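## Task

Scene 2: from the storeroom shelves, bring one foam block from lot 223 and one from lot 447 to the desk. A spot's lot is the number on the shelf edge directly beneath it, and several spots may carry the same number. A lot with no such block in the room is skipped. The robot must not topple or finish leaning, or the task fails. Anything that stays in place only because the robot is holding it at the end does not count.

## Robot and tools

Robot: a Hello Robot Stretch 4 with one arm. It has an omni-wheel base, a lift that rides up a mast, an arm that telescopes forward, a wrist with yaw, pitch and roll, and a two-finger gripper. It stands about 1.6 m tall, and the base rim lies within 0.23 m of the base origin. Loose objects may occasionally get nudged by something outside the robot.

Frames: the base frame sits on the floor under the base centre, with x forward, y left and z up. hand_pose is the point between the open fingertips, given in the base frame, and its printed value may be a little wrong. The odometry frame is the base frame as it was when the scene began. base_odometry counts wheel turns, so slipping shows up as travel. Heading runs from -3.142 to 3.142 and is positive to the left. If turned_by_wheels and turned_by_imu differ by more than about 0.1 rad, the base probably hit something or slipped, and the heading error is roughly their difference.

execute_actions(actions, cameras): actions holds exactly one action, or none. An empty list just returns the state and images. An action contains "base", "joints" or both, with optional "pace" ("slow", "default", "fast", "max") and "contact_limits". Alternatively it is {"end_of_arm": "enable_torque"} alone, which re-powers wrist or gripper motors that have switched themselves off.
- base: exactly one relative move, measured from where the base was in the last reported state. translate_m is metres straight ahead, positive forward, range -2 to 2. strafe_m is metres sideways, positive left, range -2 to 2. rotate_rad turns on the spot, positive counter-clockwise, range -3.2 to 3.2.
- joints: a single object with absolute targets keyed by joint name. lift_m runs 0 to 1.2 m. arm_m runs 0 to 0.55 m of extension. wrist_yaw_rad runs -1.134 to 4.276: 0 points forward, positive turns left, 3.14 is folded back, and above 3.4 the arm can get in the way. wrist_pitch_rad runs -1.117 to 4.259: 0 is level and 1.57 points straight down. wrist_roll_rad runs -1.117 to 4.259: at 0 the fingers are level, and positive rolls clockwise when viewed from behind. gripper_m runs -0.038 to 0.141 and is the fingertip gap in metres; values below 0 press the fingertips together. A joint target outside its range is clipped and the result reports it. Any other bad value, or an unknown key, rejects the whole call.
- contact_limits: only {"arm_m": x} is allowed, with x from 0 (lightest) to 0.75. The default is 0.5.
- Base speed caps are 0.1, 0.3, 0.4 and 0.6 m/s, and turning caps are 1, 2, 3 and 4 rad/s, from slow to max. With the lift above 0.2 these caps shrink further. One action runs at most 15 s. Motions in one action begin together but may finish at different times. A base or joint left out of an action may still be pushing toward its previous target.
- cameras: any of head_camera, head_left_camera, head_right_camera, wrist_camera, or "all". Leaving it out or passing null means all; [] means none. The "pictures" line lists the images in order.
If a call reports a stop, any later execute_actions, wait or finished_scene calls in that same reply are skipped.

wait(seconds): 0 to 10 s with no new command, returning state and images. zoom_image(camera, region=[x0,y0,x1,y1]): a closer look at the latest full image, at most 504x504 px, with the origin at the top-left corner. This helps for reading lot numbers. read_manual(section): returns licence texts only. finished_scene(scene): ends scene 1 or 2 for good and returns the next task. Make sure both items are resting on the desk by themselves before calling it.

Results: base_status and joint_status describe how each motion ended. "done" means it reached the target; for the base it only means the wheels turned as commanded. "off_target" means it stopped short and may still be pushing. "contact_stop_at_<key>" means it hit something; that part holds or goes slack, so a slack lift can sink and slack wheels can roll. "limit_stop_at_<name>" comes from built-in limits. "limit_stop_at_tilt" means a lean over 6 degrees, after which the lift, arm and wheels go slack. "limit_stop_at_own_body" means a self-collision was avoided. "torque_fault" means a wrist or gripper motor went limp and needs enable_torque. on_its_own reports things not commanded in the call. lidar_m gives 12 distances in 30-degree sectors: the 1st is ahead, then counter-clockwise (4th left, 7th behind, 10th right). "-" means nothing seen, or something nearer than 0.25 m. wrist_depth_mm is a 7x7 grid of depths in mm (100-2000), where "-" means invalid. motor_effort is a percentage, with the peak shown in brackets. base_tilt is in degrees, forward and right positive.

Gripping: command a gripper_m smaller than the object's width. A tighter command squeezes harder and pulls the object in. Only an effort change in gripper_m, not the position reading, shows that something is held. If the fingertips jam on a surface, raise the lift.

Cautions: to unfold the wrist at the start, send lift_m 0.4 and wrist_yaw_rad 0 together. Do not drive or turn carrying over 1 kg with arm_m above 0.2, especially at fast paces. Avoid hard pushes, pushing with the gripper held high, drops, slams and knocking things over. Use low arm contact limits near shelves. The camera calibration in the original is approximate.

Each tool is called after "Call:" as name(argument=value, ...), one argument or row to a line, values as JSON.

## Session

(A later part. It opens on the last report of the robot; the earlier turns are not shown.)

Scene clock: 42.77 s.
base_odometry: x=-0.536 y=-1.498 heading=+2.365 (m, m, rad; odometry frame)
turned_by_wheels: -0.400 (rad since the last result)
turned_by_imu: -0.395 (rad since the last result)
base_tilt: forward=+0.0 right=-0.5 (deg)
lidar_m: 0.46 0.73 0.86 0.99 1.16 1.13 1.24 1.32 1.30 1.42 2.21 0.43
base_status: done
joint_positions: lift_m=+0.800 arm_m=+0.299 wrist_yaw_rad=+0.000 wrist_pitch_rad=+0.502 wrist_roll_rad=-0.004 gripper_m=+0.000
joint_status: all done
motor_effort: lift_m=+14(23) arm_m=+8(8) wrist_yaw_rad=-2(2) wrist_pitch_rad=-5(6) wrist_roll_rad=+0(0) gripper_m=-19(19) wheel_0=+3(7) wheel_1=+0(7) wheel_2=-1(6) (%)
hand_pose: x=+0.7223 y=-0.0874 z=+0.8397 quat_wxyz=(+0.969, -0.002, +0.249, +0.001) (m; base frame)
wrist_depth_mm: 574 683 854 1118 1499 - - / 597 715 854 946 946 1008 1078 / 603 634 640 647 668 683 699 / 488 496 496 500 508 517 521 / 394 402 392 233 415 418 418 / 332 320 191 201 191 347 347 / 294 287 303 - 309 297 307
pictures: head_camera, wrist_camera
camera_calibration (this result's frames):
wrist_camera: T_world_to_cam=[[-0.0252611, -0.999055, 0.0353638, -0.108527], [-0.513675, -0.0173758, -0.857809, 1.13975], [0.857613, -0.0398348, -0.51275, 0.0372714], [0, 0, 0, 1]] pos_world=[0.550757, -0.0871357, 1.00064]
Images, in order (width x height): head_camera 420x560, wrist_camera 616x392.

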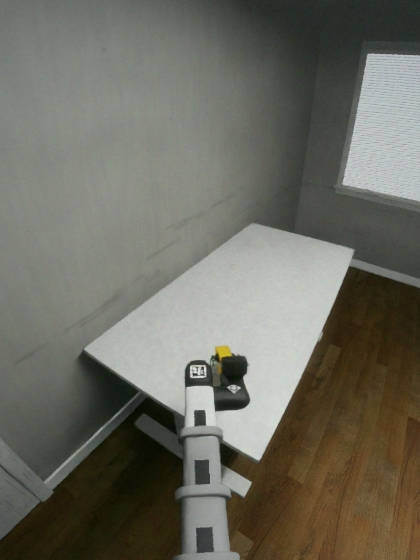

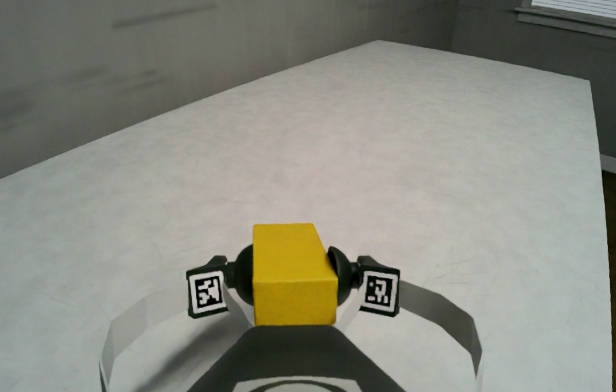

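Call:
execute_actions(
  actions=[
    {"joints":{"lift_m":0.748},"pace":"slow"},
  ],
  cameras=[],
)

Call:
execute_actions(
  actions=[
    {"joints":{"gripper_m":0.1}},
  ],
  cameras=[],
)

Call:
execute_actions(
  actions=[
    {"joints":{"lift_m":0.85,"arm_m":0}},
  ],
)

Scene clock: 44.37 s.
base_odometry: x=-0.536 y=-1.498 heading=+2.365 (m, m, rad; odometry frame)
turned_by_wheels: +0.000 (rad since the last result)
turned_by_imu: +0.001 (rad since the last result)
base_tilt: forward=-0.1 right=-0.4 (deg)
lidar_m: 0.43 0.68 0.86 1.01 1.15 1.13 1.25 1.32 1.31 1.42 2.21 0.44
base_status: not commanded
joint_positions: lift_m=+0.749 arm_m=+0.299 wrist_yaw_rad=+0.000 wrist_pitch_rad=+0.499 wrist_roll_rad=-0.004 gripper_m=+0.000
joint_status: all done
motor_effort: lift_m=+12(13) arm_m=+9(8) wrist_yaw_rad=-1(3) wrist_pitch_rad=+4(6) wrist_roll_rad=-2(1) gripper_m=-17(20) wheel_0=+3(3) wheel_1=+1(1) wheel_2=-1(1) (%)
hand_pose: x=+0.7228 y=-0.0874 z=+0.7888 quat_wxyz=(+0.969, -0.002, +0.247, +0.001) (m; base frame)
wrist_depth_mm: 580 676 842 1078 1308 - - / 597 691 759 778 798 831 891 / 521 530 530 539 554 559 580 / 404 407 413 418 421 430 433 / 325 330 322 230 342 342 343 / 272 263 196 202 191 287 286 / 241 236 248 - 253 245 251
pictures: none
No camera images: the call's "cameras" was empty. Leave "cameras" out to get every camera's image.

Scene clock: 46.17 s.
base_odometry: x=-0.536 y=-1.498 heading=+2.365 (m, m, rad; odometry frame)
turned_by_wheels: +0.000 (rad since the last result)
turned_by_imu: +0.001 (rad since the last result)
base_tilt: forward=+0.0 right=-0.5 (deg)
lidar_m: 0.47 0.68 0.87 1.01 1.17 1.13 1.25 1.33 1.30 1.43 2.19 0.45
base_status: not commanded
joint_positions: lift_m=+0.748 arm_m=+0.299 wrist_yaw_rad=+0.000 wrist_pitch_rad=+0.502 wrist_roll_rad=-0.004 gripper_m=+0.100
joint_status: all done
motor_effort: lift_m=+13(13) arm_m=+8(8) wrist_yaw_rad=+0(3) wrist_pitch_rad=-3(8) wrist_roll_rad=-2(2) gripper_m=-3(19) wheel_0=+3(3) wheel_1=+1(0) wheel_2=-1(1) (%)
hand_pose: x=+0.7224 y=-0.0874 z=+0.7879 quat_wxyz=(+0.969, -0.002, +0.248, +0.000) (m; base frame)
wrist_depth_mm: 580 683 854 1078 1281 - - / 597 676 741 759 778 820 854 / 517 517 521 530 539 559 564 / 394 399 407 410 418 421 424 / 324 325 322 264 338 340 340 / 270 263 262 213 266 285 282 / 237 236 246 - 250 242 -
pictures: none
No camera images: the call's "cameras" was empty. Leave "cameras" out to get every camera's image.

Scene clock: 48.17 s.
base_odometry: x=-0.536 y=-1.498 heading=+2.365 (m, m, rad; odometry frame)
turned_by_wheels: +0.000 (rad since the last result)
turned_by_imu: +0.001 (rad since the last result)
base_tilt: forward=+0.0 right=-0.4 (deg)
lidar_m: 0.45 0.71 0.89 1.00 1.14 1.14 1.24 1.33 1.32 1.44 2.21 0.44
base_status: not commanded
joint_positions: lift_m=+0.850 arm_m=+0.001 wrist_yaw_rad=+0.000 wrist_pitch_rad=+0.502 wrist_roll_rad=-0.004 gripper_m=+0.100
joint_status: all done
motor_effort: lift_m=+25(23) arm_m=-8(9) wrist_yaw_rad=+0(3) wrist_pitch_rad=-5(5) wrist_roll_rad=-1(1) gripper_m=+0(1) wheel_0=+3(3) wheel_1=+0(0) wheel_2=-1(1) (%)
hand_pose: x=+0.4252 y=-0.0874 z=+0.8889 quat_wxyz=(+0.969, -0.002, +0.249, +0.000) (m; base frame)
wrist_depth_mm: 732 854 1078 1464 1921 - - / 759 904 1042 1118 1160 1205 - / 759 768 759 778 788 842 - / 615 580 591 554 603 1808 - / 878 512 484 488 492 1537 1618 / 917 1060 407 402 389 1308 1308 / 976 1078 931 - 1118 1118 1182
pictures: head_camera, head_left_camera, head_right_camera, wrist_camera
camera_calibration (this result's frames):
wrist_camera: T_world_to_cam=[[-0.0254901, -0.999048, 0.0353993, -0.117767], [-0.51366, -0.0172895, -0.85782, 1.02937], [0.857615, -0.0400491, -0.51273, 0.317212], [0, 0, 0, 1]] pos_world=[0.253697, -0.0871535, 1.04983]
Images, in order (width x height): head_camera 420x560, head_left_camera 420x672, head_right_camera 420x672, wrist_camera 616x392.

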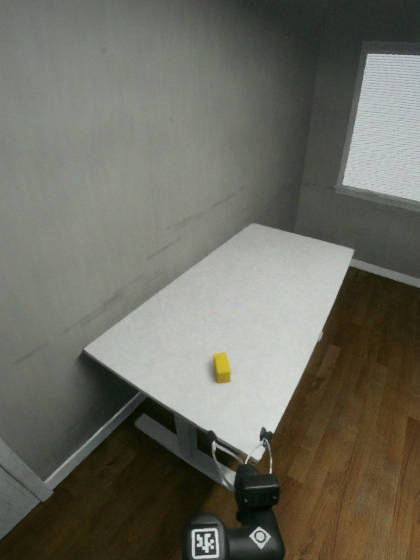

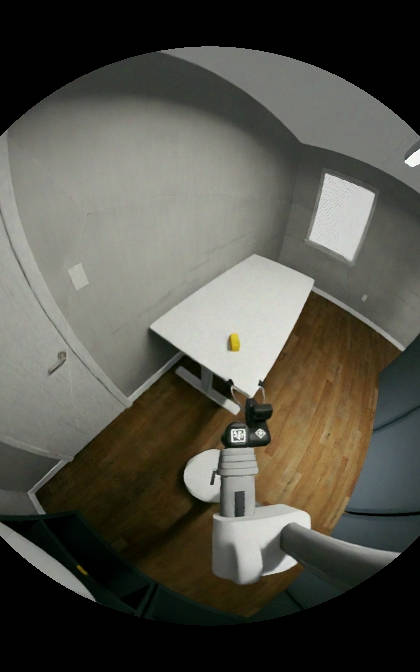

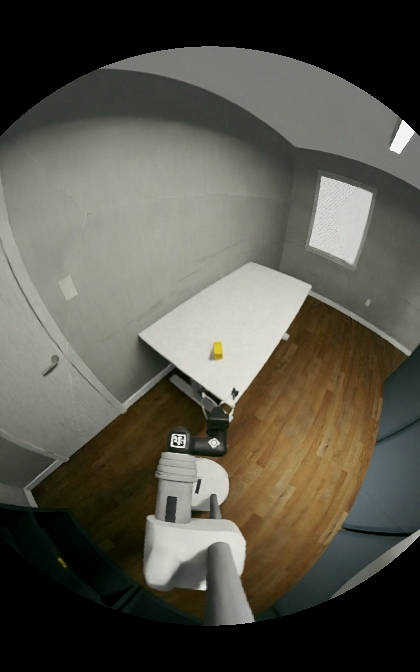

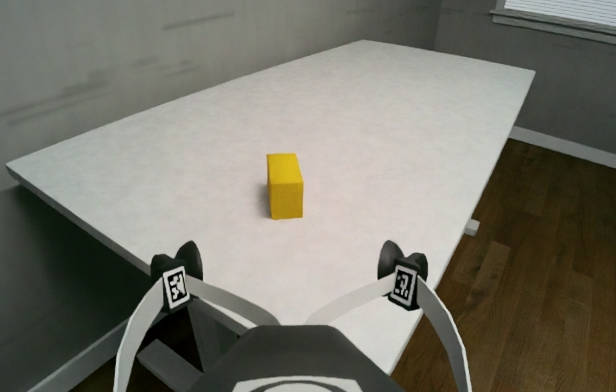

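Call:
execute_actions(
  actions=[
    {"base":{"rotate_rad":-0.64},"joints":{"gripper_m":0.0,"lift_m":0.8}},
  ],
  cameras=[],
)

Call:
execute_actions(
  actions=[
    {"base":{"strafe_m":-0.45},"joints":{"lift_m":0.3,"wrist_pitch_rad":0}},
  ],
)

Scene clock: 50.27 s.
base_odometry: x=-0.536 y=-1.498 heading=+1.725 (m, m, rad; odometry frame)
turned_by_wheels: -0.640 (rad since the last result)
turned_by_imu: -0.633 (rad since the last result)
base_tilt: forward=-0.1 right=-0.4 (deg)
lidar_m: 0.53 0.42 0.59 0.87 0.96 1.20 1.14 1.18 1.37 1.30 1.37 1.94
base_status: done
joint_positions: lift_m=+0.800 arm_m=+0.001 wrist_yaw_rad=+0.000 wrist_pitch_rad=+0.502 wrist_roll_rad=-0.004 gripper_m=+0.000
joint_status: all done
motor_effort: lift_m=+14(22) arm_m=-8(9) wrist_yaw_rad=-1(1) wrist_pitch_rad=-5(5) wrist_roll_rad=-1(1) gripper_m=-4(4) wheel_0=+0(7) wheel_1=+2(9) wheel_2=+0(8) (%)
hand_pose: x=+0.4252 y=-0.0874 z=+0.8398 quat_wxyz=(+0.969, -0.002, +0.249, +0.000) (m; base frame)
wrist_depth_mm: 1464 1661 - - - - 1708 / 931 931 - - - - 1708 / 640 647 - - - - 1708 / 492 544 1808 1808 1863 1863 1661 / 399 1430 1464 1537 1499 1499 1537 / 343 1229 187 196 1229 1281 1281 / 1025 1025 1118 - 1098 1078 1098
pictures: none
No camera images: the call's "cameras" was empty. Leave "cameras" out to get every camera's image.

Scene clock: 53.20 s.
base_odometry: x=-0.091 y=-1.429 heading=+1.725 (m, m, rad; odometry frame)
turned_by_wheels: +0.000 (rad since the last result)
turned_by_imu: +0.000 (rad since the last result)
base_tilt: forward=-0.1 right=-0.4 (deg)
lidar_m: 3.06 0.82 0.71 1.34 1.43 1.20 1.14 1.19 0.89 0.84 0.91 1.24
base_status: done
joint_positions: lift_m=+0.300 arm_m=+0.001 wrist_yaw_rad=+0.000 wrist_pitch_rad=+0.003 wrist_roll_rad=-0.004 gripper_m=+0.000
joint_status: all done
motor_effort: lift_m=+14(14) arm_m=-8(8) wrist_yaw_rad=-3(1) wrist_pitch_rad=-6(12) wrist_roll_rad=-1(2) gripper_m=-3(4) wheel_0=+0(9) wheel_1=-1(10) wheel_2=+1(3) (%)
hand_pose: x=+0.4609 y=-0.0874 z=+0.4778 quat_wxyz=(+1.000, -0.002, +0.001, +0.000) (m; base frame)
wrist_depth_mm: - - - - - 1537 1098 / - - - - - 1618 1118 / 1464 - - - - 1618 1098 / - - - - - 1576 1098 / 1983 - - - - 1576 1138 / 1336 1397 187 196 1229 1366 1098 / 1025 931 1060 - 1008 1008 1025
pictures: head_camera, head_left_camera, head_right_camera, wrist_camera
camera_calibration (this result's frames):
wrist_camera: T_world_to_cam=[[-0.0392554, -0.99905, 0.0189205, -0.0880671], [-0.040009, -0.0173484, -0.999049, 0.544221], [0.998428, -0.039975, -0.0392899, -0.215224], [0, 0, 0, 1]] pos_world=[0.233202, -0.0871456, 0.536913]
Images, in order (width x height): head_camera 420x560, head_left_camera 420x672, head_right_camera 420x672, wrist_camera 616x392.

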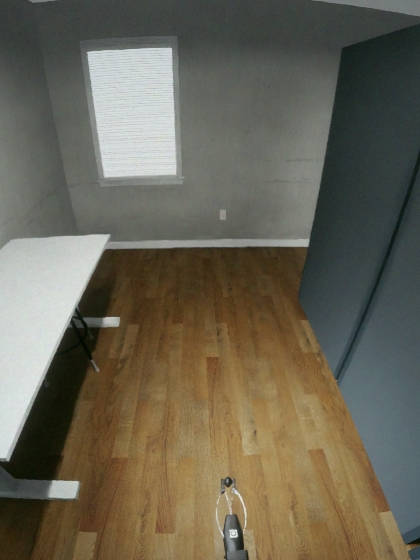

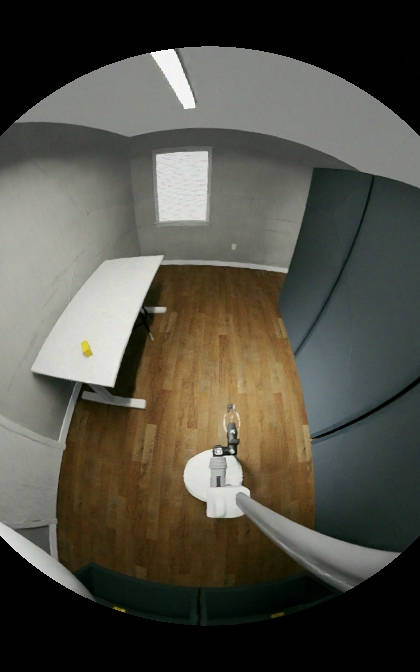

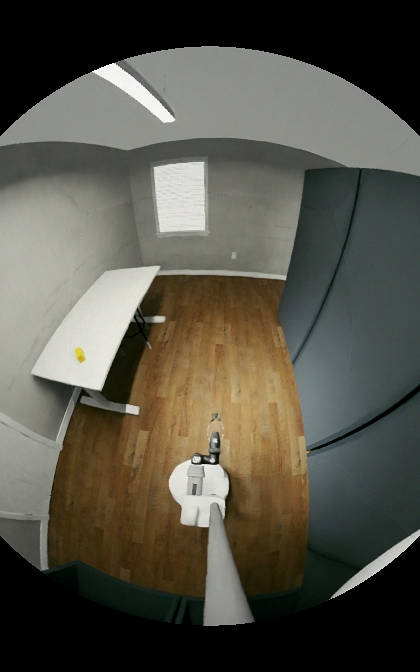

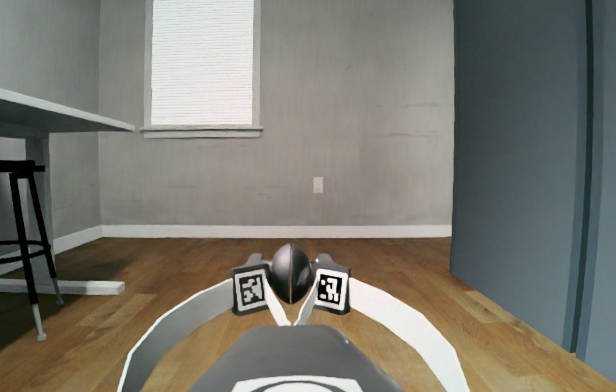

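Call:
execute_actions(
  actions=[
    {"base":{"translate_m":2.0},"pace":"fast"},
  ],
  cameras=[],
)

Call:
execute_actions(
  actions=[
    {"base":{"translate_m":0.5},"pace":"fast"},
  ],
  cameras=[],
)

Call:
execute_actions(
  actions=[
    {"base":{"rotate_rad":-1.57}},
  ],
)

Scene clock: 59.97 s.
base_odometry: x=-0.399 y=+0.547 heading=+1.725 (m, m, rad; odometry frame)
turned_by_wheels: +0.000 (rad since the last result)
turned_by_imu: +0.010 (rad since the last result)
base_tilt: forward=+0.0 right=-0.5 (deg)
lidar_m: 1.04 1.12 1.37 0.56 0.59 0.85 3.32 1.27 0.94 0.88 1.56 1.11
base_status: done
joint_positions: lift_m=+0.300 arm_m=+0.001 wrist_yaw_rad=+0.000 wrist_pitch_rad=+0.003 wrist_roll_rad=-0.004 gripper_m=+0.000
joint_status: not commanded
motor_effort: lift_m=+14(15) arm_m=-9(8) wrist_yaw_rad=-2(1) wrist_pitch_rad=-6(6) wrist_roll_rad=-2(1) gripper_m=-5(5) wheel_0=+1(6) wheel_1=+2(8) wheel_2=+1(13) (%)
hand_pose: x=+0.4609 y=-0.0874 z=+0.4778 quat_wxyz=(+1.000, -0.002, +0.001, +0.000) (m; base frame)
wrist_depth_mm: 820 820 854 854 866 878 878 / 842 842 866 878 866 878 891 / 866 866 878 878 891 904 891 / 866 878 878 891 891 891 904 / 878 878 891 891 904 931 917 / 891 891 187 196 904 917 931 / 878 891 904 - 904 917 931
pictures: none
No camera images: the call's "cameras" was empty. Leave "cameras" out to get every camera's image.

Scene clock: 62.50 s.
base_odometry: x=-0.477 y=+1.041 heading=+1.726 (m, m, rad; odometry frame)
turned_by_wheels: +0.000 (rad since the last result)
turned_by_imu: +0.003 (rad since the last result)
base_tilt: forward=+0.0 right=-0.5 (deg)
lidar_m: 0.57 0.58 0.83 1.31 0.81 0.83 3.54 1.27 1.01 2.16 0.80 0.62
base_status: done
joint_positions: lift_m=+0.300 arm_m=+0.001 wrist_yaw_rad=+0.000 wrist_pitch_rad=+0.003 wrist_roll_rad=-0.004 gripper_m=+0.000
joint_status: not commanded
motor_effort: lift_m=+14(15) arm_m=-8(8) wrist_yaw_rad=+0(1) wrist_pitch_rad=-7(8) wrist_roll_rad=-2(1) gripper_m=-5(4) wheel_0=+0(9) wheel_1=+2(8) wheel_2=+1(11) (%)
hand_pose: x=+0.4609 y=-0.0874 z=+0.4778 quat_wxyz=(+1.000, -0.002, +0.001, +0.000) (m; base frame)
wrist_depth_mm: 364 366 370 373 375 377 382 / 368 373 373 375 379 382 384 / 370 375 379 379 382 384 389 / 377 379 382 384 387 389 394 / 379 384 384 387 392 394 397 / 387 387 187 196 394 397 399 / 389 392 394 - 399 402 404
pictures: none
No camera images: the call's "cameras" was empty. Leave "cameras" out to get every camera's image.

Scene clock: 64.57 s.
base_odometry: x=-0.477 y=+1.041 heading=+0.156 (m, m, rad; odometry frame)
turned_by_wheels: -1.570 (rad since the last result)
turned_by_imu: -1.554 (rad since the last result)
base_tilt: forward=-0.1 right=-0.4 (deg)
lidar_m: 2.16 0.83 0.61 0.55 0.58 0.83 1.31 0.80 0.80 3.34 1.32 1.00
base_status: done
joint_positions: lift_m=+0.300 arm_m=+0.001 wrist_yaw_rad=+0.000 wrist_pitch_rad=+0.003 wrist_roll_rad=-0.004 gripper_m=+0.000
joint_status: not commanded
motor_effort: lift_m=+14(15) arm_m=-8(9) wrist_yaw_rad=+1(0) wrist_pitch_rad=-7(8) wrist_roll_rad=-2(2) gripper_m=-5(7) wheel_0=+1(7) wheel_1=+3(10) wheel_2=+0(10) (%)
hand_pose: x=+0.4609 y=-0.0874 z=+0.4778 quat_wxyz=(+1.000, -0.002, +0.001, +0.000) (m; base frame)
wrist_depth_mm: 1042 1537 - - - 699 707 / 1025 1576 - - - 707 715 / 1060 1576 - - - 715 723 / 1060 1618 - - - 723 732 / 1042 1576 - - 1863 732 732 / 1042 1336 187 195 878 750 741 / 976 931 1060 - 991 750 759
pictures: head_camera, head_left_camera, head_right_camera, wrist_camera
camera_calibration (this result's frames):
wrist_camera: T_world_to_cam=[[-0.0392021, -0.999052, 0.0189212, -0.0880761], [-0.040007, -0.0173513, -0.999049, 0.544204], [0.99843, -0.0399218, -0.0392889, -0.215229], [0, 0, 0, 1]] pos_world=[0.23321, -0.0871423, 0.536897]
Images, in order (width x height): head_camera 420x560, head_left_camera 420x672, head_right_camera 420x672, wrist_camera 616x392.

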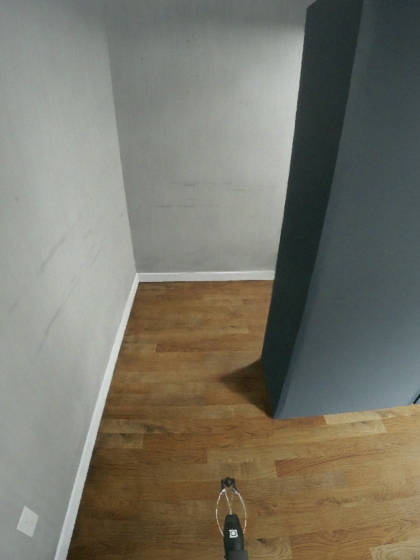

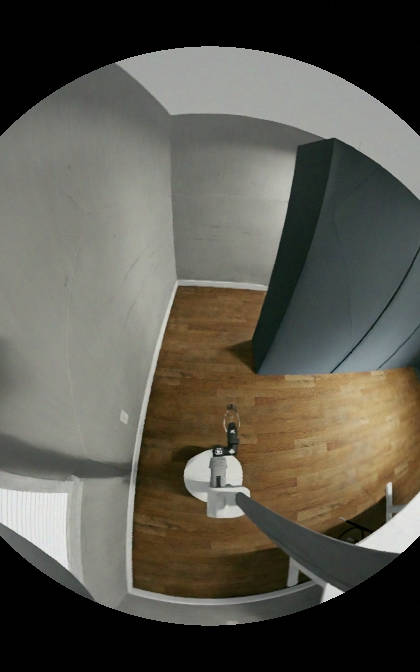

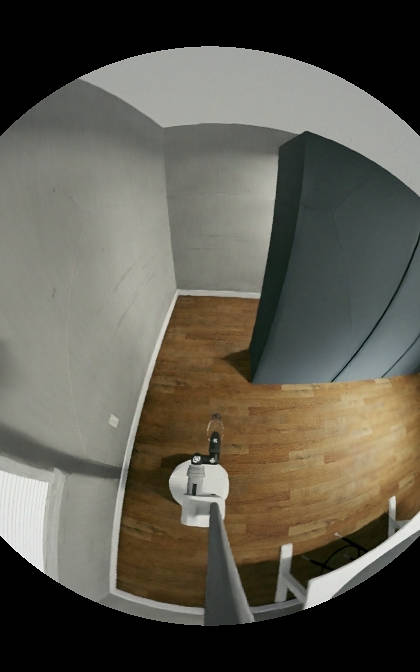

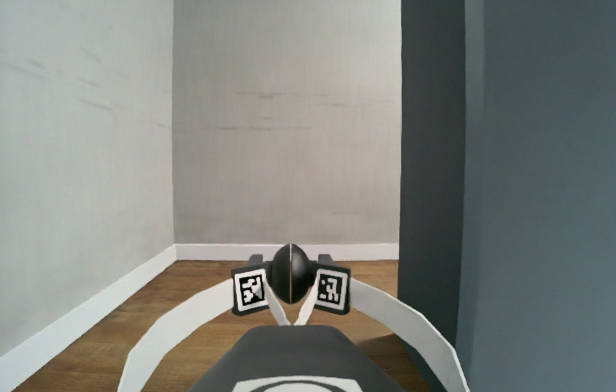

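Call:
execute_actions(
  actions=[
    {"base":{"rotate_rad":-3.14}},
  ],
  cameras=[],
)

Call:
execute_actions(
  actions=[
    {"base":{"strafe_m":-0.07}},
  ],
  cameras=[],
)

Call:
execute_actions(
  actions=[
    {"base":{"translate_m":-1.2}},
  ],
  cameras=["head_left_camera"],
)

Scene clock: 67.77 s.
base_odometry: x=-0.477 y=+1.041 heading=-2.984 (m, m, rad; odometry frame)
turned_by_wheels: -3.140 (rad since the last result)
turned_by_imu: -3.109 (rad since the last result)
base_tilt: forward=-0.1 right=-0.4 (deg)
lidar_m: 1.30 0.79 0.83 3.51 1.30 1.01 2.36 0.85 0.60 0.54 0.59 0.80
base_status: done
joint_positions: lift_m=+0.300 arm_m=+0.001 wrist_yaw_rad=+0.000 wrist_pitch_rad=+0.003 wrist_roll_rad=-0.004 gripper_m=+0.000
joint_status: not commanded
motor_effort: lift_m=+15(14) arm_m=-9(8) wrist_yaw_rad=-1(1) wrist_pitch_rad=-6(7) wrist_roll_rad=-1(1) gripper_m=-4(5) wheel_0=+1(8) wheel_1=+3(9) wheel_2=+0(7) (%)
hand_pose: x=+0.4609 y=-0.0874 z=+0.4778 quat_wxyz=(+1.000, -0.002, +0.001, +0.000) (m; base frame)
wrist_depth_mm: 1042 1060 1078 1098 1098 1008 691 / 1098 1078 1098 1098 1118 1025 723 / 1098 1098 1098 1098 1118 1042 741 / 1098 1078 1098 1138 1160 1025 741 / 1098 1118 1118 1138 1160 1025 741 / 1098 1138 187 196 1138 1025 732 / 1008 931 1060 - 1008 917 723
pictures: none
No camera images: the call's "cameras" was empty. Leave "cameras" out to get every camera's image.

Scene clock: 69.03 s.
base_odometry: x=-0.488 y=+1.110 heading=-2.984 (m, m, rad; odometry frame)
turned_by_wheels: +0.000 (rad since the last result)
turned_by_imu: +0.001 (rad since the last result)
base_tilt: forward=-0.1 right=-0.5 (deg)
lidar_m: 1.30 0.88 0.82 2.15 1.28 1.02 2.05 0.75 0.54 0.46 0.51 0.74
base_status: done
joint_positions: lift_m=+0.300 arm_m=+0.001 wrist_yaw_rad=+0.000 wrist_pitch_rad=+0.003 wrist_roll_rad=-0.004 gripper_m=+0.000
joint_status: not commanded
motor_effort: lift_m=+15(14) arm_m=-9(8) wrist_yaw_rad=-1(0) wrist_pitch_rad=-6(6) wrist_roll_rad=-1(1) gripper_m=-6(6) wheel_0=+2(9) wheel_1=-1(9) wheel_2=+0(1) (%)
hand_pose: x=+0.4609 y=-0.0874 z=+0.4778 quat_wxyz=(+1.000, -0.002, +0.001, +0.000) (m; base frame)
wrist_depth_mm: 1060 1060 1078 1078 1098 878 615 / 1060 1078 1078 1098 1098 891 634 / 1060 1078 1118 1118 1118 891 647 / 1098 1098 1118 1118 1138 904 647 / 1098 1118 1118 1138 1138 904 647 / 1118 1118 188 195 1138 878 634 / 1025 917 1060 - 1025 798 634
pictures: none
No camera images: the call's "cameras" was empty. Leave "cameras" out to get every camera's image.

Scene clock: 74.50 s.
base_odometry: x=+0.697 y=+1.298 heading=-2.984 (m, m, rad; odometry frame)
turned_by_wheels: +0.000 (rad since the last result)
turned_by_imu: -0.001 (rad since the last result)
base_tilt: forward=+0.0 right=-0.5 (deg)
lidar_m: 2.11 1.89 0.49 0.46 0.48 1.21 1.18 0.75 0.53 0.48 0.53 0.74
base_status: done
joint_positions: lift_m=+0.300 arm_m=+0.001 wrist_yaw_rad=+0.000 wrist_pitch_rad=+0.003 wrist_roll_rad=-0.004 gripper_m=+0.000
joint_status: not commanded
motor_effort: lift_m=+15(16) arm_m=-9(8) wrist_yaw_rad=-2(3) wrist_pitch_rad=-7(8) wrist_roll_rad=-1(2) gripper_m=-6(7) wheel_0=-1(6) wheel_1=-3(7) wheel_2=-2(10) (%)
hand_pose: x=+0.4609 y=-0.0874 z=+0.4778 quat_wxyz=(+1.000, -0.002, +0.001, +0.000) (m; base frame)
wrist_depth_mm: - - - - 1576 854 603 / - - - - 1576 854 615 / - - - - 1661 866 627 / - - - - 1618 866 621 / - - - - 1618 866 615 / 1366 1430 187 195 1138 854 615 / 1025 931 1060 - 1008 778 603
pictures: head_left_camera
Images, in order (width x height): head_left_camera 420x672.

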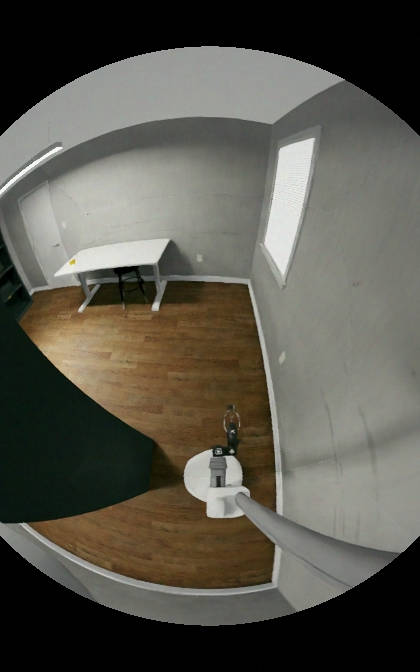

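Call:
execute_actions(
  actions=[
    {"base":{"translate_m":-0.65},"joints":{"lift_m":0.5}},
  ],
  cameras=[],
)

Call:
execute_actions(
  actions=[
    {"base":{"strafe_m":0.75}},
  ],
  cameras=["head_camera","head_left_camera"],
)

Scene clock: 78.43 s.
base_odometry: x=+1.339 y=+1.400 heading=-2.985 (m, m, rad; odometry frame)
turned_by_wheels: +0.000 (rad since the last result)
turned_by_imu: -0.001 (rad since the last result)
base_tilt: forward=+0.0 right=-0.5 (deg)
lidar_m: 2.04 0.68 0.63 1.82 0.76 0.55 0.52 0.56 0.51 0.49 0.53 0.74
base_status: done
joint_positions: lift_m=+0.500 arm_m=+0.001 wrist_yaw_rad=+0.000 wrist_pitch_rad=+0.003 wrist_roll_rad=-0.004 gripper_m=+0.000
joint_status: all done
motor_effort: lift_m=+24(25) arm_m=-8(8) wrist_yaw_rad=-1(0) wrist_pitch_rad=-6(5) wrist_roll_rad=-1(1) gripper_m=-5(5) wheel_0=-1(7) wheel_1=-3(7) wheel_2=-1(10) (%)
hand_pose: x=+0.4609 y=-0.0874 z=+0.6771 quat_wxyz=(+1.000, -0.002, +0.001, +0.000) (m; base frame)
wrist_depth_mm: - - - - 1576 831 597 / - - - - 1576 854 609 / - - - - 1618 854 609 / - - - - 1576 854 615 / - - - - 1576 854 615 / 1863 1921 187 196 1160 854 603 / 1397 1281 1464 - 1336 778 597
pictures: none
No camera images: the call's "cameras" was empty. Leave "cameras" out to get every camera's image.

Scene clock: 82.27 s.
base_odometry: x=+1.457 y=+0.659 heading=-2.984 (m, m, rad; odometry frame)
turned_by_wheels: +0.000 (rad since the last result)
turned_by_imu: -0.007 (rad since the last result)
base_tilt: forward=-0.1 right=-0.4 (deg)
lidar_m: 0.41 0.45 0.66 1.78 0.74 0.54 0.51 0.56 0.77 1.23 1.30 0.44
base_status: done
joint_positions: lift_m=+0.500 arm_m=+0.001 wrist_yaw_rad=+0.000 wrist_pitch_rad=+0.003 wrist_roll_rad=-0.004 gripper_m=+0.000
joint_status: not commanded
motor_effort: lift_m=+23(24) arm_m=-4(8) wrist_yaw_rad=-2(95) wrist_pitch_rad=-8(11) wrist_roll_rad=-1(1) gripper_m=-4(16) wheel_0=+0(16) wheel_1=+0(10) wheel_2=+1(11) (%)
hand_pose: x=+0.4601 y=-0.0875 z=+0.6771 quat_wxyz=(+1.000, -0.002, +0.001, +0.000) (m; base frame)
wrist_depth_mm: 621 609 627 627 436 237 1499 / 640 654 661 676 445 241 1499 / 654 654 668 683 445 244 1499 / 654 668 683 683 452 244 1499 / 668 676 683 683 445 243 1464 / 504 521 187 196 325 243 1537 / 359 345 397 - 366 244 1430
pictures: head_camera, head_left_camera
Images, in order (width x height): head_camera 420x560, head_left_camera 420x672.

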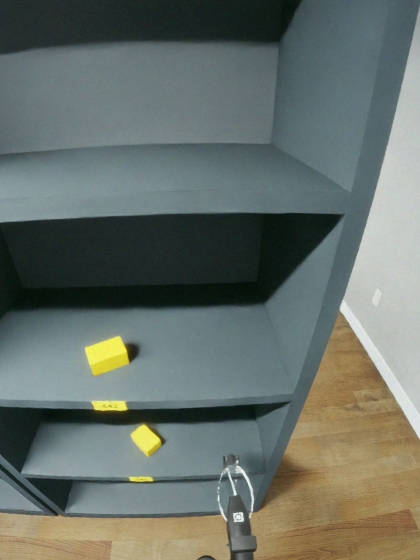

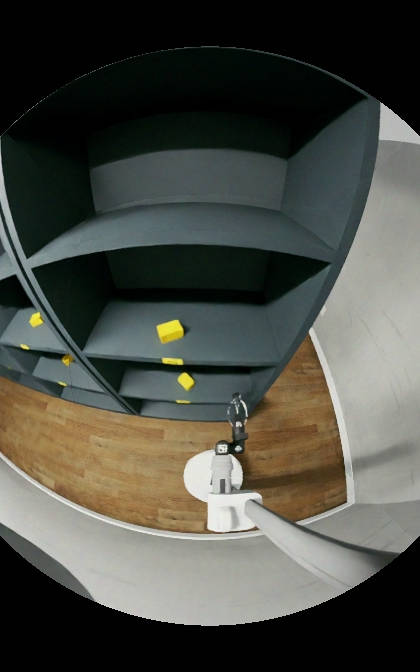

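Call:
execute_actions(
  actions=[
    {"base":{"translate_m":-0.2}},
  ],
  cameras=["head_camera"],
)

Call:
zoom_image(
  camera="head_camera",
  region=[60,320,220,460],
)

Scene clock: 84.73 s.
base_odometry: x=+1.654 y=+0.690 heading=-2.985 (m, m, rad; odometry frame)
turned_by_wheels: -0.001 (rad since the last result)
turned_by_imu: +0.000 (rad since the last result)
base_tilt: forward=+0.0 right=-0.4 (deg)
lidar_m: 0.61 0.66 0.93 1.37 0.50 0.33 0.32 0.34 0.44 1.23 1.31 0.65
base_status: done
joint_positions: lift_m=+0.500 arm_m=+0.001 wrist_yaw_rad=+0.000 wrist_pitch_rad=+0.003 wrist_roll_rad=-0.004 gripper_m=+0.000
joint_status: not commanded
motor_effort: lift_m=+23(23) arm_m=-4(4) wrist_yaw_rad=-2(1) wrist_pitch_rad=-7(7) wrist_roll_rad=+0(2) gripper_m=-4(6) wheel_0=-3(6) wheel_1=-3(7) wheel_2=-1(10) (%)
hand_pose: x=+0.4601 y=-0.0875 z=+0.6771 quat_wxyz=(+1.000, -0.002, +0.001, +0.000) (m; base frame)
wrist_depth_mm: 621 615 627 634 496 - 1576 / 820 842 854 866 500 - 1618 / 842 854 866 878 504 - 1576 / 854 854 878 878 504 - 1576 / 842 854 878 809 508 - 1576 / 504 508 187 195 442 1983 1618 / 427 430 436 - 449 1397 1430
pictures: head_camera
Images, in order (width x height): head_camera 420x560.

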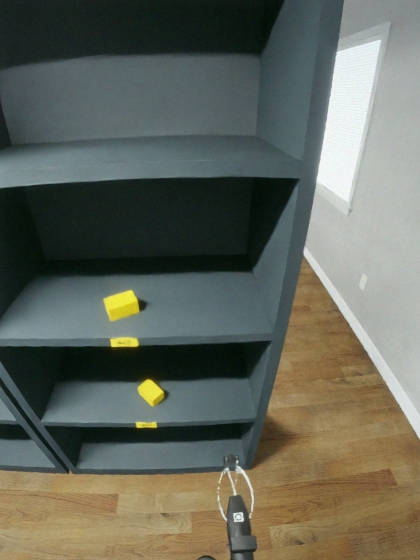

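Region (60, 320, 220, 460) of head_camera's 420x560 image, scaled by 3.150, with more detail than that image has; it fills the top 441 rows of this view, and the rest is white.

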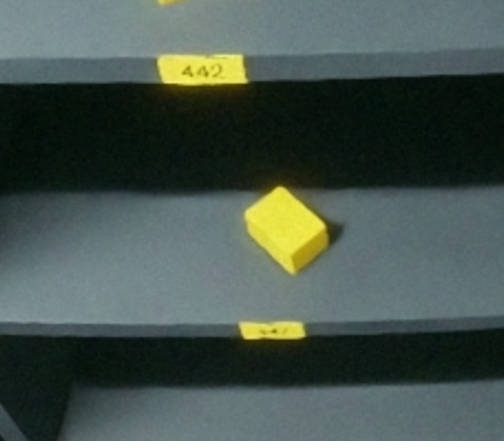

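Call:
execute_actions(
  actions=[
    {"base":{"strafe_m":0.3},"joints":{"lift_m":0.6,"wrist_pitch_rad":0.95}},
  ],
  cameras=["wrist_camera","head_camera"],
)

Scene clock: 87.27 s.
base_odometry: x=+1.701 y=+0.394 heading=-2.985 (m, m, rad; odometry frame)
turned_by_wheels: +0.000 (rad since the last result)
turned_by_imu: +0.001 (rad since the last result)
base_tilt: forward=+0.0 right=-0.4 (deg)
lidar_m: 0.61 0.65 0.93 1.42 0.46 0.34 0.32 0.35 0.47 1.34 1.61 0.67
base_status: done
joint_positions: lift_m=+0.600 arm_m=+0.001 wrist_yaw_rad=+0.000 wrist_pitch_rad=+0.951 wrist_roll_rad=-0.004 gripper_m=+0.000
joint_status: all done
motor_effort: lift_m=+24(28) arm_m=-4(4) wrist_yaw_rad=-2(2) wrist_pitch_rad=-2(5) wrist_roll_rad=-1(0) gripper_m=-2(5) wheel_0=-2(10) wheel_1=-1(10) wheel_2=-1(2) (%)
hand_pose: x=+0.3391 y=-0.0874 z=+0.5430 quat_wxyz=(+0.889, -0.002, +0.458, +0.001) (m; base frame)
wrist_depth_mm: 621 904 946 960 976 750 585 / 627 917 976 976 1008 798 580 / 654 842 866 878 891 820 976 / 768 809 809 820 842 831 931 / 788 798 820 831 820 842 831 / 732 732 187 195 732 759 768 / 683 668 691 - 699 707 715
pictures: head_camera, wrist_camera
camera_calibration (this result's frames):
wrist_camera: T_world_to_cam=[[-0.00765715, -0.99905, 0.0429101, -0.117841], [-0.835034, -0.0172199, -0.549929, 0.630186], [0.550146, -0.0400423, -0.834108, 0.49248], [0, 0, 0, 1]] pos_world=[0.254389, -0.0871573, 0.762396]
Images, in order (width x height): head_camera 420x560, wrist_camera 616x392.

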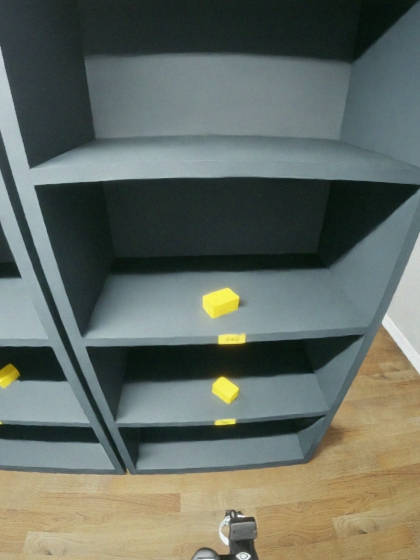

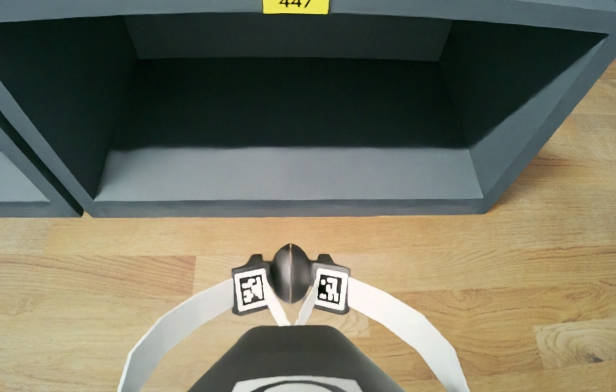

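Call:
execute_actions(
  actions=[
    {"joints":{"lift_m":0.53,"wrist_pitch_rad":0.3,"gripper_m":0.141}},
  ],
  cameras=[],
)

Call:
execute_actions(
  actions=[
    {"joints":{"arm_m":0.17}},
  ],
  cameras=["wrist_camera"],
)

Scene clock: 89.93 s.
base_odometry: x=+1.701 y=+0.394 heading=-2.985 (m, m, rad; odometry frame)
turned_by_wheels: +0.000 (rad since the last result)
turned_by_imu: +0.001 (rad since the last result)
base_tilt: forward=+0.0 right=-0.5 (deg)
lidar_m: 0.62 0.67 0.94 1.37 0.48 0.34 0.32 0.34 0.48 1.34 1.64 0.66
base_status: not commanded
joint_positions: lift_m=+0.530 arm_m=+0.001 wrist_yaw_rad=+0.000 wrist_pitch_rad=+0.303 wrist_roll_rad=-0.004 gripper_m=+0.141
joint_status: all done
motor_effort: lift_m=+14(23) arm_m=-4(4) wrist_yaw_rad=-1(1) wrist_pitch_rad=-8(9) wrist_roll_rad=-1(1) gripper_m=+0(7) wheel_0=-2(2) wheel_1=+0(1) wheel_2=-1(1) (%)
hand_pose: x=+0.4469 y=-0.0875 z=+0.6226 quat_wxyz=(+0.989, -0.002, +0.151, +0.000) (m; base frame)
wrist_depth_mm: 615 778 788 809 809 788 569 / 627 809 820 842 842 798 574 / 634 831 854 866 878 759 580 / 549 554 564 530 574 585 544 / 455 455 469 469 473 484 539 / 627 820 946 946 960 741 574 / 621 809 878 - 904 778 585
pictures: none
No camera images: the call's "cameras" was empty. Leave "cameras" out to get every camera's image.

Scene clock: 91.53 s.
base_odometry: x=+1.701 y=+0.394 heading=-2.985 (m, m, rad; odometry frame)
turned_by_wheels: +0.000 (rad since the last result)
turned_by_imu: +0.001 (rad since the last result)
base_tilt: forward=-0.1 right=-0.5 (deg)
lidar_m: 0.62 0.65 0.92 1.35 0.50 0.35 0.31 0.33 0.47 1.36 1.59 0.64
base_status: not commanded
joint_positions: lift_m=+0.530 arm_m=+0.169 wrist_yaw_rad=+0.000 wrist_pitch_rad=+0.302 wrist_roll_rad=-0.004 gripper_m=+0.141
joint_status: all done
motor_effort: lift_m=+14(14) arm_m=+9(9) wrist_yaw_rad=-3(1) wrist_pitch_rad=-8(6) wrist_roll_rad=-1(1) gripper_m=+1(0) wheel_0=-2(2) wheel_1=-1(1) wheel_2=+0(0) (%)
hand_pose: x=+0.6148 y=-0.0874 z=+0.6227 quat_wxyz=(+0.989, -0.002, +0.151, +0.000) (m; base frame)
wrist_depth_mm: 621 627 634 647 654 647 564 / 634 654 668 683 683 691 574 / 634 699 707 707 723 715 580 / 549 549 559 564 574 585 544 / 394 397 410 373 413 415 418 / 307 301 306 307 312 324 327 / 585 768 312 - 842 741 574
pictures: wrist_camera
camera_calibration (this result's frames):
wrist_camera: T_world_to_cam=[[-0.0317963, -0.999054, 0.0296586, -0.0960028], [-0.333029, -0.0173882, -0.942756, 0.840246], [0.94238, -0.0398534, -0.332162, -0.146397], [0, 0, 0, 1]] pos_world=[0.414736, -0.0871361, 0.746367]
Images, in order (width x height): wrist_camera 616x392.

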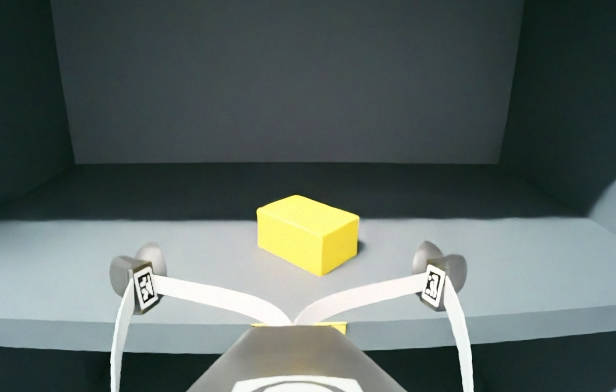

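Call:
execute_actions(
  actions=[
    {"joints":{"arm_m":0.28,"lift_m":0.495,"wrist_yaw_rad":-0.04}},
  ],
  cameras=["wrist_camera"],
)

Scene clock: 93.20 s.
base_odometry: x=+1.701 y=+0.394 heading=-2.985 (m, m, rad; odometry frame)
turned_by_wheels: +0.000 (rad since the last result)
turned_by_imu: +0.001 (rad since the last result)
base_tilt: forward=-0.1 right=-0.4 (deg)
lidar_m: 0.62 0.66 0.92 1.36 0.47 0.34 0.33 0.33 0.46 1.36 1.59 0.64
base_status: not commanded
joint_positions: lift_m=+0.495 arm_m=+0.279 wrist_yaw_rad=-0.040 wrist_pitch_rad=+0.302 wrist_roll_rad=-0.004 gripper_m=+0.141
joint_status: all done
motor_effort: lift_m=+14(15) arm_m=+9(9) wrist_yaw_rad=+0(5) wrist_pitch_rad=-7(5) wrist_roll_rad=-2(1) gripper_m=+1(0) wheel_0=-2(2) wheel_1=+0(1) wheel_2=+0(1) (%)
hand_pose: x=+0.7211 y=-0.0983 z=+0.5878 quat_wxyz=(+0.988, +0.001, +0.151, -0.019) (m; base frame)
wrist_depth_mm: 517 521 530 544 559 574 549 / 535 549 564 580 591 597 544 / 569 580 597 603 615 627 549 / 452 455 462 466 477 480 488 / 327 332 304 267 325 345 345 / 255 241 245 246 246 257 266 / 216 213 224 - 228 219 -
pictures: wrist_camera
camera_calibration (this result's frames):
wrist_camera: T_world_to_cam=[[-0.0717227, -0.996984, 0.0296582, -0.0735236], [-0.33344, -0.00405766, -0.942763, 0.84409], [0.940039, -0.0775068, -0.332143, -0.260649], [0, 0, 0, 1]] pos_world=[0.5212, -0.0900788, 0.711384]
Images, in order (width x height): wrist_camera 616x392.

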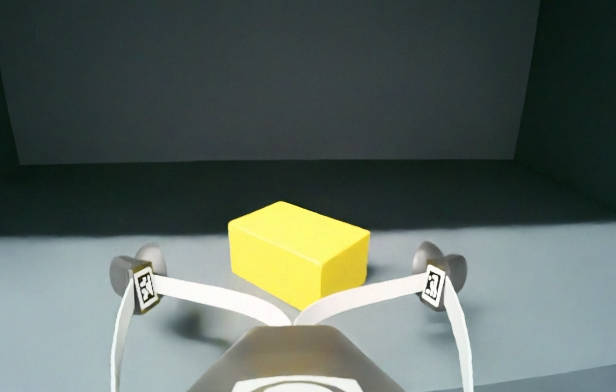

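Call:
execute_actions(
  actions=[
    {"joints":{"arm_m":0.335,"lift_m":0.49}},
  ],
  cameras=["wrist_camera"],
)

Call:
execute_actions(
  actions=[
    {"joints":{"gripper_m":0.01}},
  ],
  cameras=["wrist_camera"],
)

Scene clock: 94.53 s.
base_odometry: x=+1.701 y=+0.394 heading=-2.985 (m, m, rad; odometry frame)
turned_by_wheels: +0.000 (rad since the last result)
turned_by_imu: +0.001 (rad since the last result)
base_tilt: forward=+0.0 right=-0.4 (deg)
lidar_m: 0.61 0.67 0.91 1.36 0.49 0.35 0.32 0.34 0.48 1.33 1.62 0.65
base_status: not commanded
joint_positions: lift_m=+0.490 arm_m=+0.334 wrist_yaw_rad=-0.040 wrist_pitch_rad=+0.302 wrist_roll_rad=-0.004 gripper_m=+0.141
joint_status: all done
motor_effort: lift_m=+14(15) arm_m=+8(7) wrist_yaw_rad=+0(2) wrist_pitch_rad=-4(5) wrist_roll_rad=-1(1) gripper_m=-1(0) wheel_0=-2(2) wheel_1=+0(1) wheel_2=+0(1) (%)
hand_pose: x=+0.7761 y=-0.0984 z=+0.5828 quat_wxyz=(+0.988, +0.001, +0.151, -0.019) (m; base frame)
wrist_depth_mm: 466 473 488 500 508 517 521 / 484 496 512 517 535 544 535 / 517 525 539 549 559 574 549 / 442 445 449 455 459 469 469 / 317 322 312 243 334 336 334 / 247 236 236 189 220 250 258 / 209 207 217 - 221 212 -
pictures: wrist_camera
camera_calibration (this result's frames):
wrist_camera: T_world_to_cam=[[-0.0717959, -0.996978, 0.0296583, -0.0693942], [-0.333439, -0.00403336, -0.942763, 0.857711], [0.940034, -0.0775757, -0.332142, -0.314004], [0, 0, 0, 1]] pos_world=[0.576186, -0.0900841, 0.706382]
Images, in order (width x height): wrist_camera 616x392.

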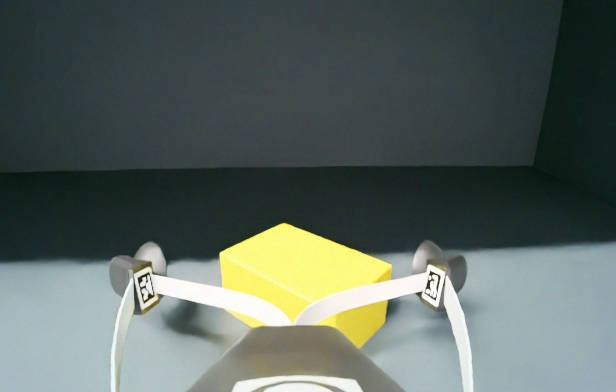

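Scene clock: 96.83 s.
base_odometry: x=+1.701 y=+0.394 heading=-2.985 (m, m, rad; odometry frame)
turned_by_wheels: +0.000 (rad since the last result)
turned_by_imu: +0.001 (rad since the last result)
base_tilt: forward=+0.0 right=-0.5 (deg)
lidar_m: 0.62 0.66 0.90 1.36 0.45 0.33 0.33 0.33 0.47 1.36 1.61 0.65
base_status: not commanded
joint_positions: lift_m=+0.490 arm_m=+0.334 wrist_yaw_rad=-0.040 wrist_pitch_rad=+0.302 wrist_roll_rad=-0.004 gripper_m=+0.010
joint_status: all done
motor_effort: lift_m=+14(14) arm_m=+8(8) wrist_yaw_rad=+0(0) wrist_pitch_rad=-8(8) wrist_roll_rad=-1(1) gripper_m=-22(23) wheel_0=-2(2) wheel_1=-1(0) wheel_2=-1(0) (%)
hand_pose: x=+0.7761 y=-0.0984 z=+0.5827 quat_wxyz=(+0.988, +0.001, +0.151, -0.019) (m; base frame)
wrist_depth_mm: 466 473 484 500 508 512 525 / 488 496 512 521 530 539 535 / 517 525 539 554 564 574 549 / 439 445 449 455 462 462 473 / 317 324 248 236 334 334 334 / 248 233 208 220 190 259 258 / 209 206 217 - 220 211 -
pictures: wrist_camera
camera_calibration (this result's frames):
wrist_camera: T_world_to_cam=[[-0.0718507, -0.996974, 0.0296613, -0.0693685], [-0.333529, -0.0040105, -0.942731, 0.857735], [0.939998, -0.0776288, -0.332232, -0.313926], [0, 0, 0, 1]] pos_world=[0.576185, -0.0900884, 0.706375]
Images, in order (width x height): wrist_camera 616x392.

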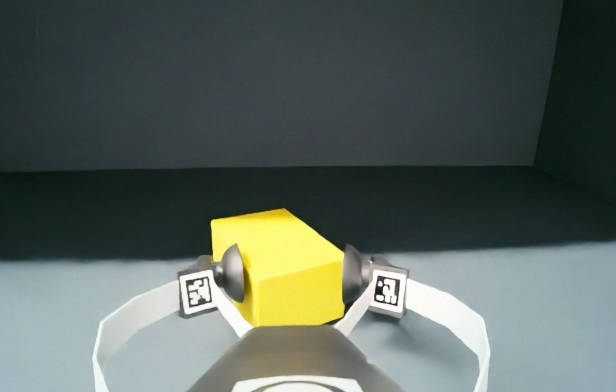

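Call:
execute_actions(
  actions=[
    {"joints":{"gripper_m":0.12}},
  ],
  cameras=[],
)

Call:
execute_actions(
  actions=[
    {"joints":{"arm_m":0.365,"wrist_yaw_rad":0.03}},
  ],
  cameras=["wrist_camera"],
)

Call:
execute_actions(
  actions=[
    {"joints":{"gripper_m":0.005}},
  ],
  cameras=["wrist_camera"],
)

Scene clock: 99.23 s.
base_odometry: x=+1.701 y=+0.394 heading=-2.985 (m, m, rad; odometry frame)
turned_by_wheels: +0.000 (rad since the last result)
turned_by_imu: +0.001 (rad since the last result)
base_tilt: forward=+0.0 right=-0.5 (deg)
lidar_m: 0.61 0.67 0.91 1.37 0.50 0.33 0.32 0.33 0.48 1.36 1.62 0.63
base_status: not commanded
joint_positions: lift_m=+0.490 arm_m=+0.334 wrist_yaw_rad=-0.040 wrist_pitch_rad=+0.302 wrist_roll_rad=-0.004 gripper_m=+0.120
joint_status: all done
motor_effort: lift_m=+14(14) arm_m=+9(8) wrist_yaw_rad=-1(1) wrist_pitch_rad=-5(5) wrist_roll_rad=+0(1) gripper_m=+0(21) wheel_0=-2(2) wheel_1=+0(0) wheel_2=-1(1) (%)
hand_pose: x=+0.7761 y=-0.0984 z=+0.5827 quat_wxyz=(+0.988, +0.001, +0.151, -0.019) (m; base frame)
wrist_depth_mm: 466 473 488 500 504 521 521 / 484 500 517 521 535 544 535 / 517 525 539 549 559 574 554 / 442 445 452 452 462 469 473 / 317 322 270 243 334 334 334 / 248 240 236 228 241 259 259 / 211 206 217 - 221 211 -
pictures: none
No camera images: the call's "cameras" was empty. Leave "cameras" out to get every camera's image.

Scene clock: 100.07 s.
base_odometry: x=+1.701 y=+0.394 heading=-2.985 (m, m, rad; odometry frame)
turned_by_wheels: +0.000 (rad since the last result)
turned_by_imu: +0.000 (rad since the last result)
base_tilt: forward=-0.1 right=-0.5 (deg)
lidar_m: 0.62 0.67 0.87 1.37 0.48 0.35 0.32 0.33 0.49 1.33 1.59 0.64
base_status: not commanded
joint_positions: lift_m=+0.490 arm_m=+0.364 wrist_yaw_rad=+0.030 wrist_pitch_rad=+0.302 wrist_roll_rad=-0.004 gripper_m=+0.120
joint_status: all done
motor_effort: lift_m=+14(14) arm_m=+8(11) wrist_yaw_rad=-1(2) wrist_pitch_rad=-6(5) wrist_roll_rad=-1(3) gripper_m=-2(1) wheel_0=-2(2) wheel_1=-1(0) wheel_2=-1(0) (%)
hand_pose: x=+0.8123 y=-0.0792 z=+0.5827 quat_wxyz=(+0.988, -0.004, +0.151, +0.015) (m; base frame)
wrist_depth_mm: 452 455 459 462 466 462 469 / 477 477 484 484 488 484 488 / 500 504 508 512 512 512 521 / 439 445 452 455 459 466 473 / 317 322 312 242 332 334 334 / 247 239 236 190 208 259 258 / 211 207 217 - 218 211 -
pictures: wrist_camera
camera_calibration (this result's frames):
wrist_camera: T_world_to_cam=[[-0.00207, -0.999558, 0.0296612, -0.104504], [-0.332434, -0.0272865, -0.942732, 0.867158], [0.943124, -0.0118118, -0.33223, -0.343803], [0, 0, 0, 1]] pos_world=[0.612305, -0.0848572, 0.706375]
Images, in order (width x height): wrist_camera 616x392.

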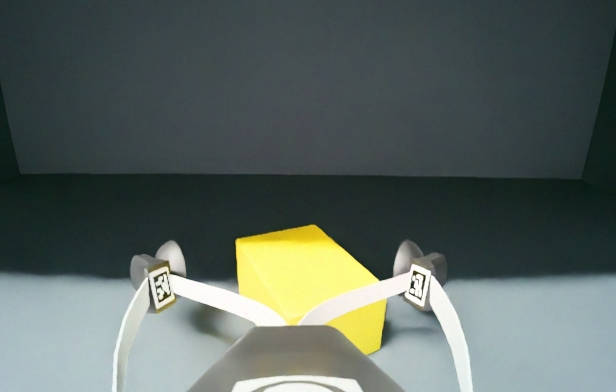

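Scene clock: 102.07 s.
base_odometry: x=+1.701 y=+0.394 heading=-2.985 (m, m, rad; odometry frame)
turned_by_wheels: +0.000 (rad since the last result)
turned_by_imu: +0.001 (rad since the last result)
base_tilt: forward=+0.0 right=-0.5 (deg)
lidar_m: 0.62 0.63 0.93 1.36 0.48 0.34 0.31 0.35 0.46 1.36 1.61 0.64
base_status: not commanded
joint_positions: lift_m=+0.490 arm_m=+0.364 wrist_yaw_rad=+0.030 wrist_pitch_rad=+0.302 wrist_roll_rad=-0.004 gripper_m=+0.005
joint_status: all done
motor_effort: lift_m=+14(14) arm_m=+9(8) wrist_yaw_rad=-1(1) wrist_pitch_rad=-5(5) wrist_roll_rad=-1(1) gripper_m=-21(19) wheel_0=-2(2) wheel_1=+0(0) wheel_2=+0(1) (%)
hand_pose: x=+0.8123 y=-0.0792 z=+0.5827 quat_wxyz=(+0.988, -0.004, +0.151, +0.015) (m; base frame)
wrist_depth_mm: 452 455 459 462 466 462 466 / 473 477 484 488 484 488 488 / 500 504 508 508 512 517 517 / 439 442 449 452 462 466 469 / 319 324 244 231 334 336 334 / 247 229 187 182 191 248 258 / 210 206 216 - 220 211 -
pictures: wrist_camera
camera_calibration (this result's frames):
wrist_camera: T_world_to_cam=[[-0.00206984, -0.999558, 0.0296613, -0.104504], [-0.332434, -0.0272867, -0.942732, 0.867158], [0.943124, -0.0118117, -0.33223, -0.343803], [0, 0, 0, 1]] pos_world=[0.612305, -0.0848572, 0.706375]
Images, in order (width x height): wrist_camera 616x392.

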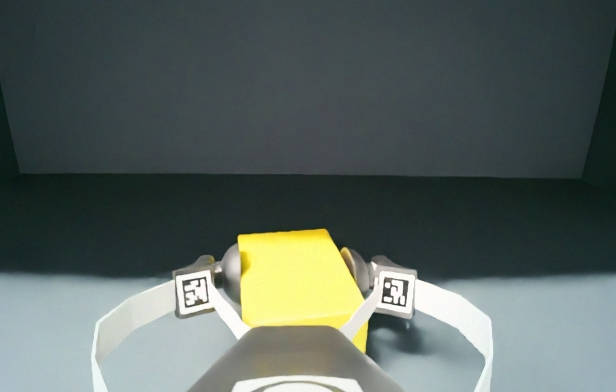

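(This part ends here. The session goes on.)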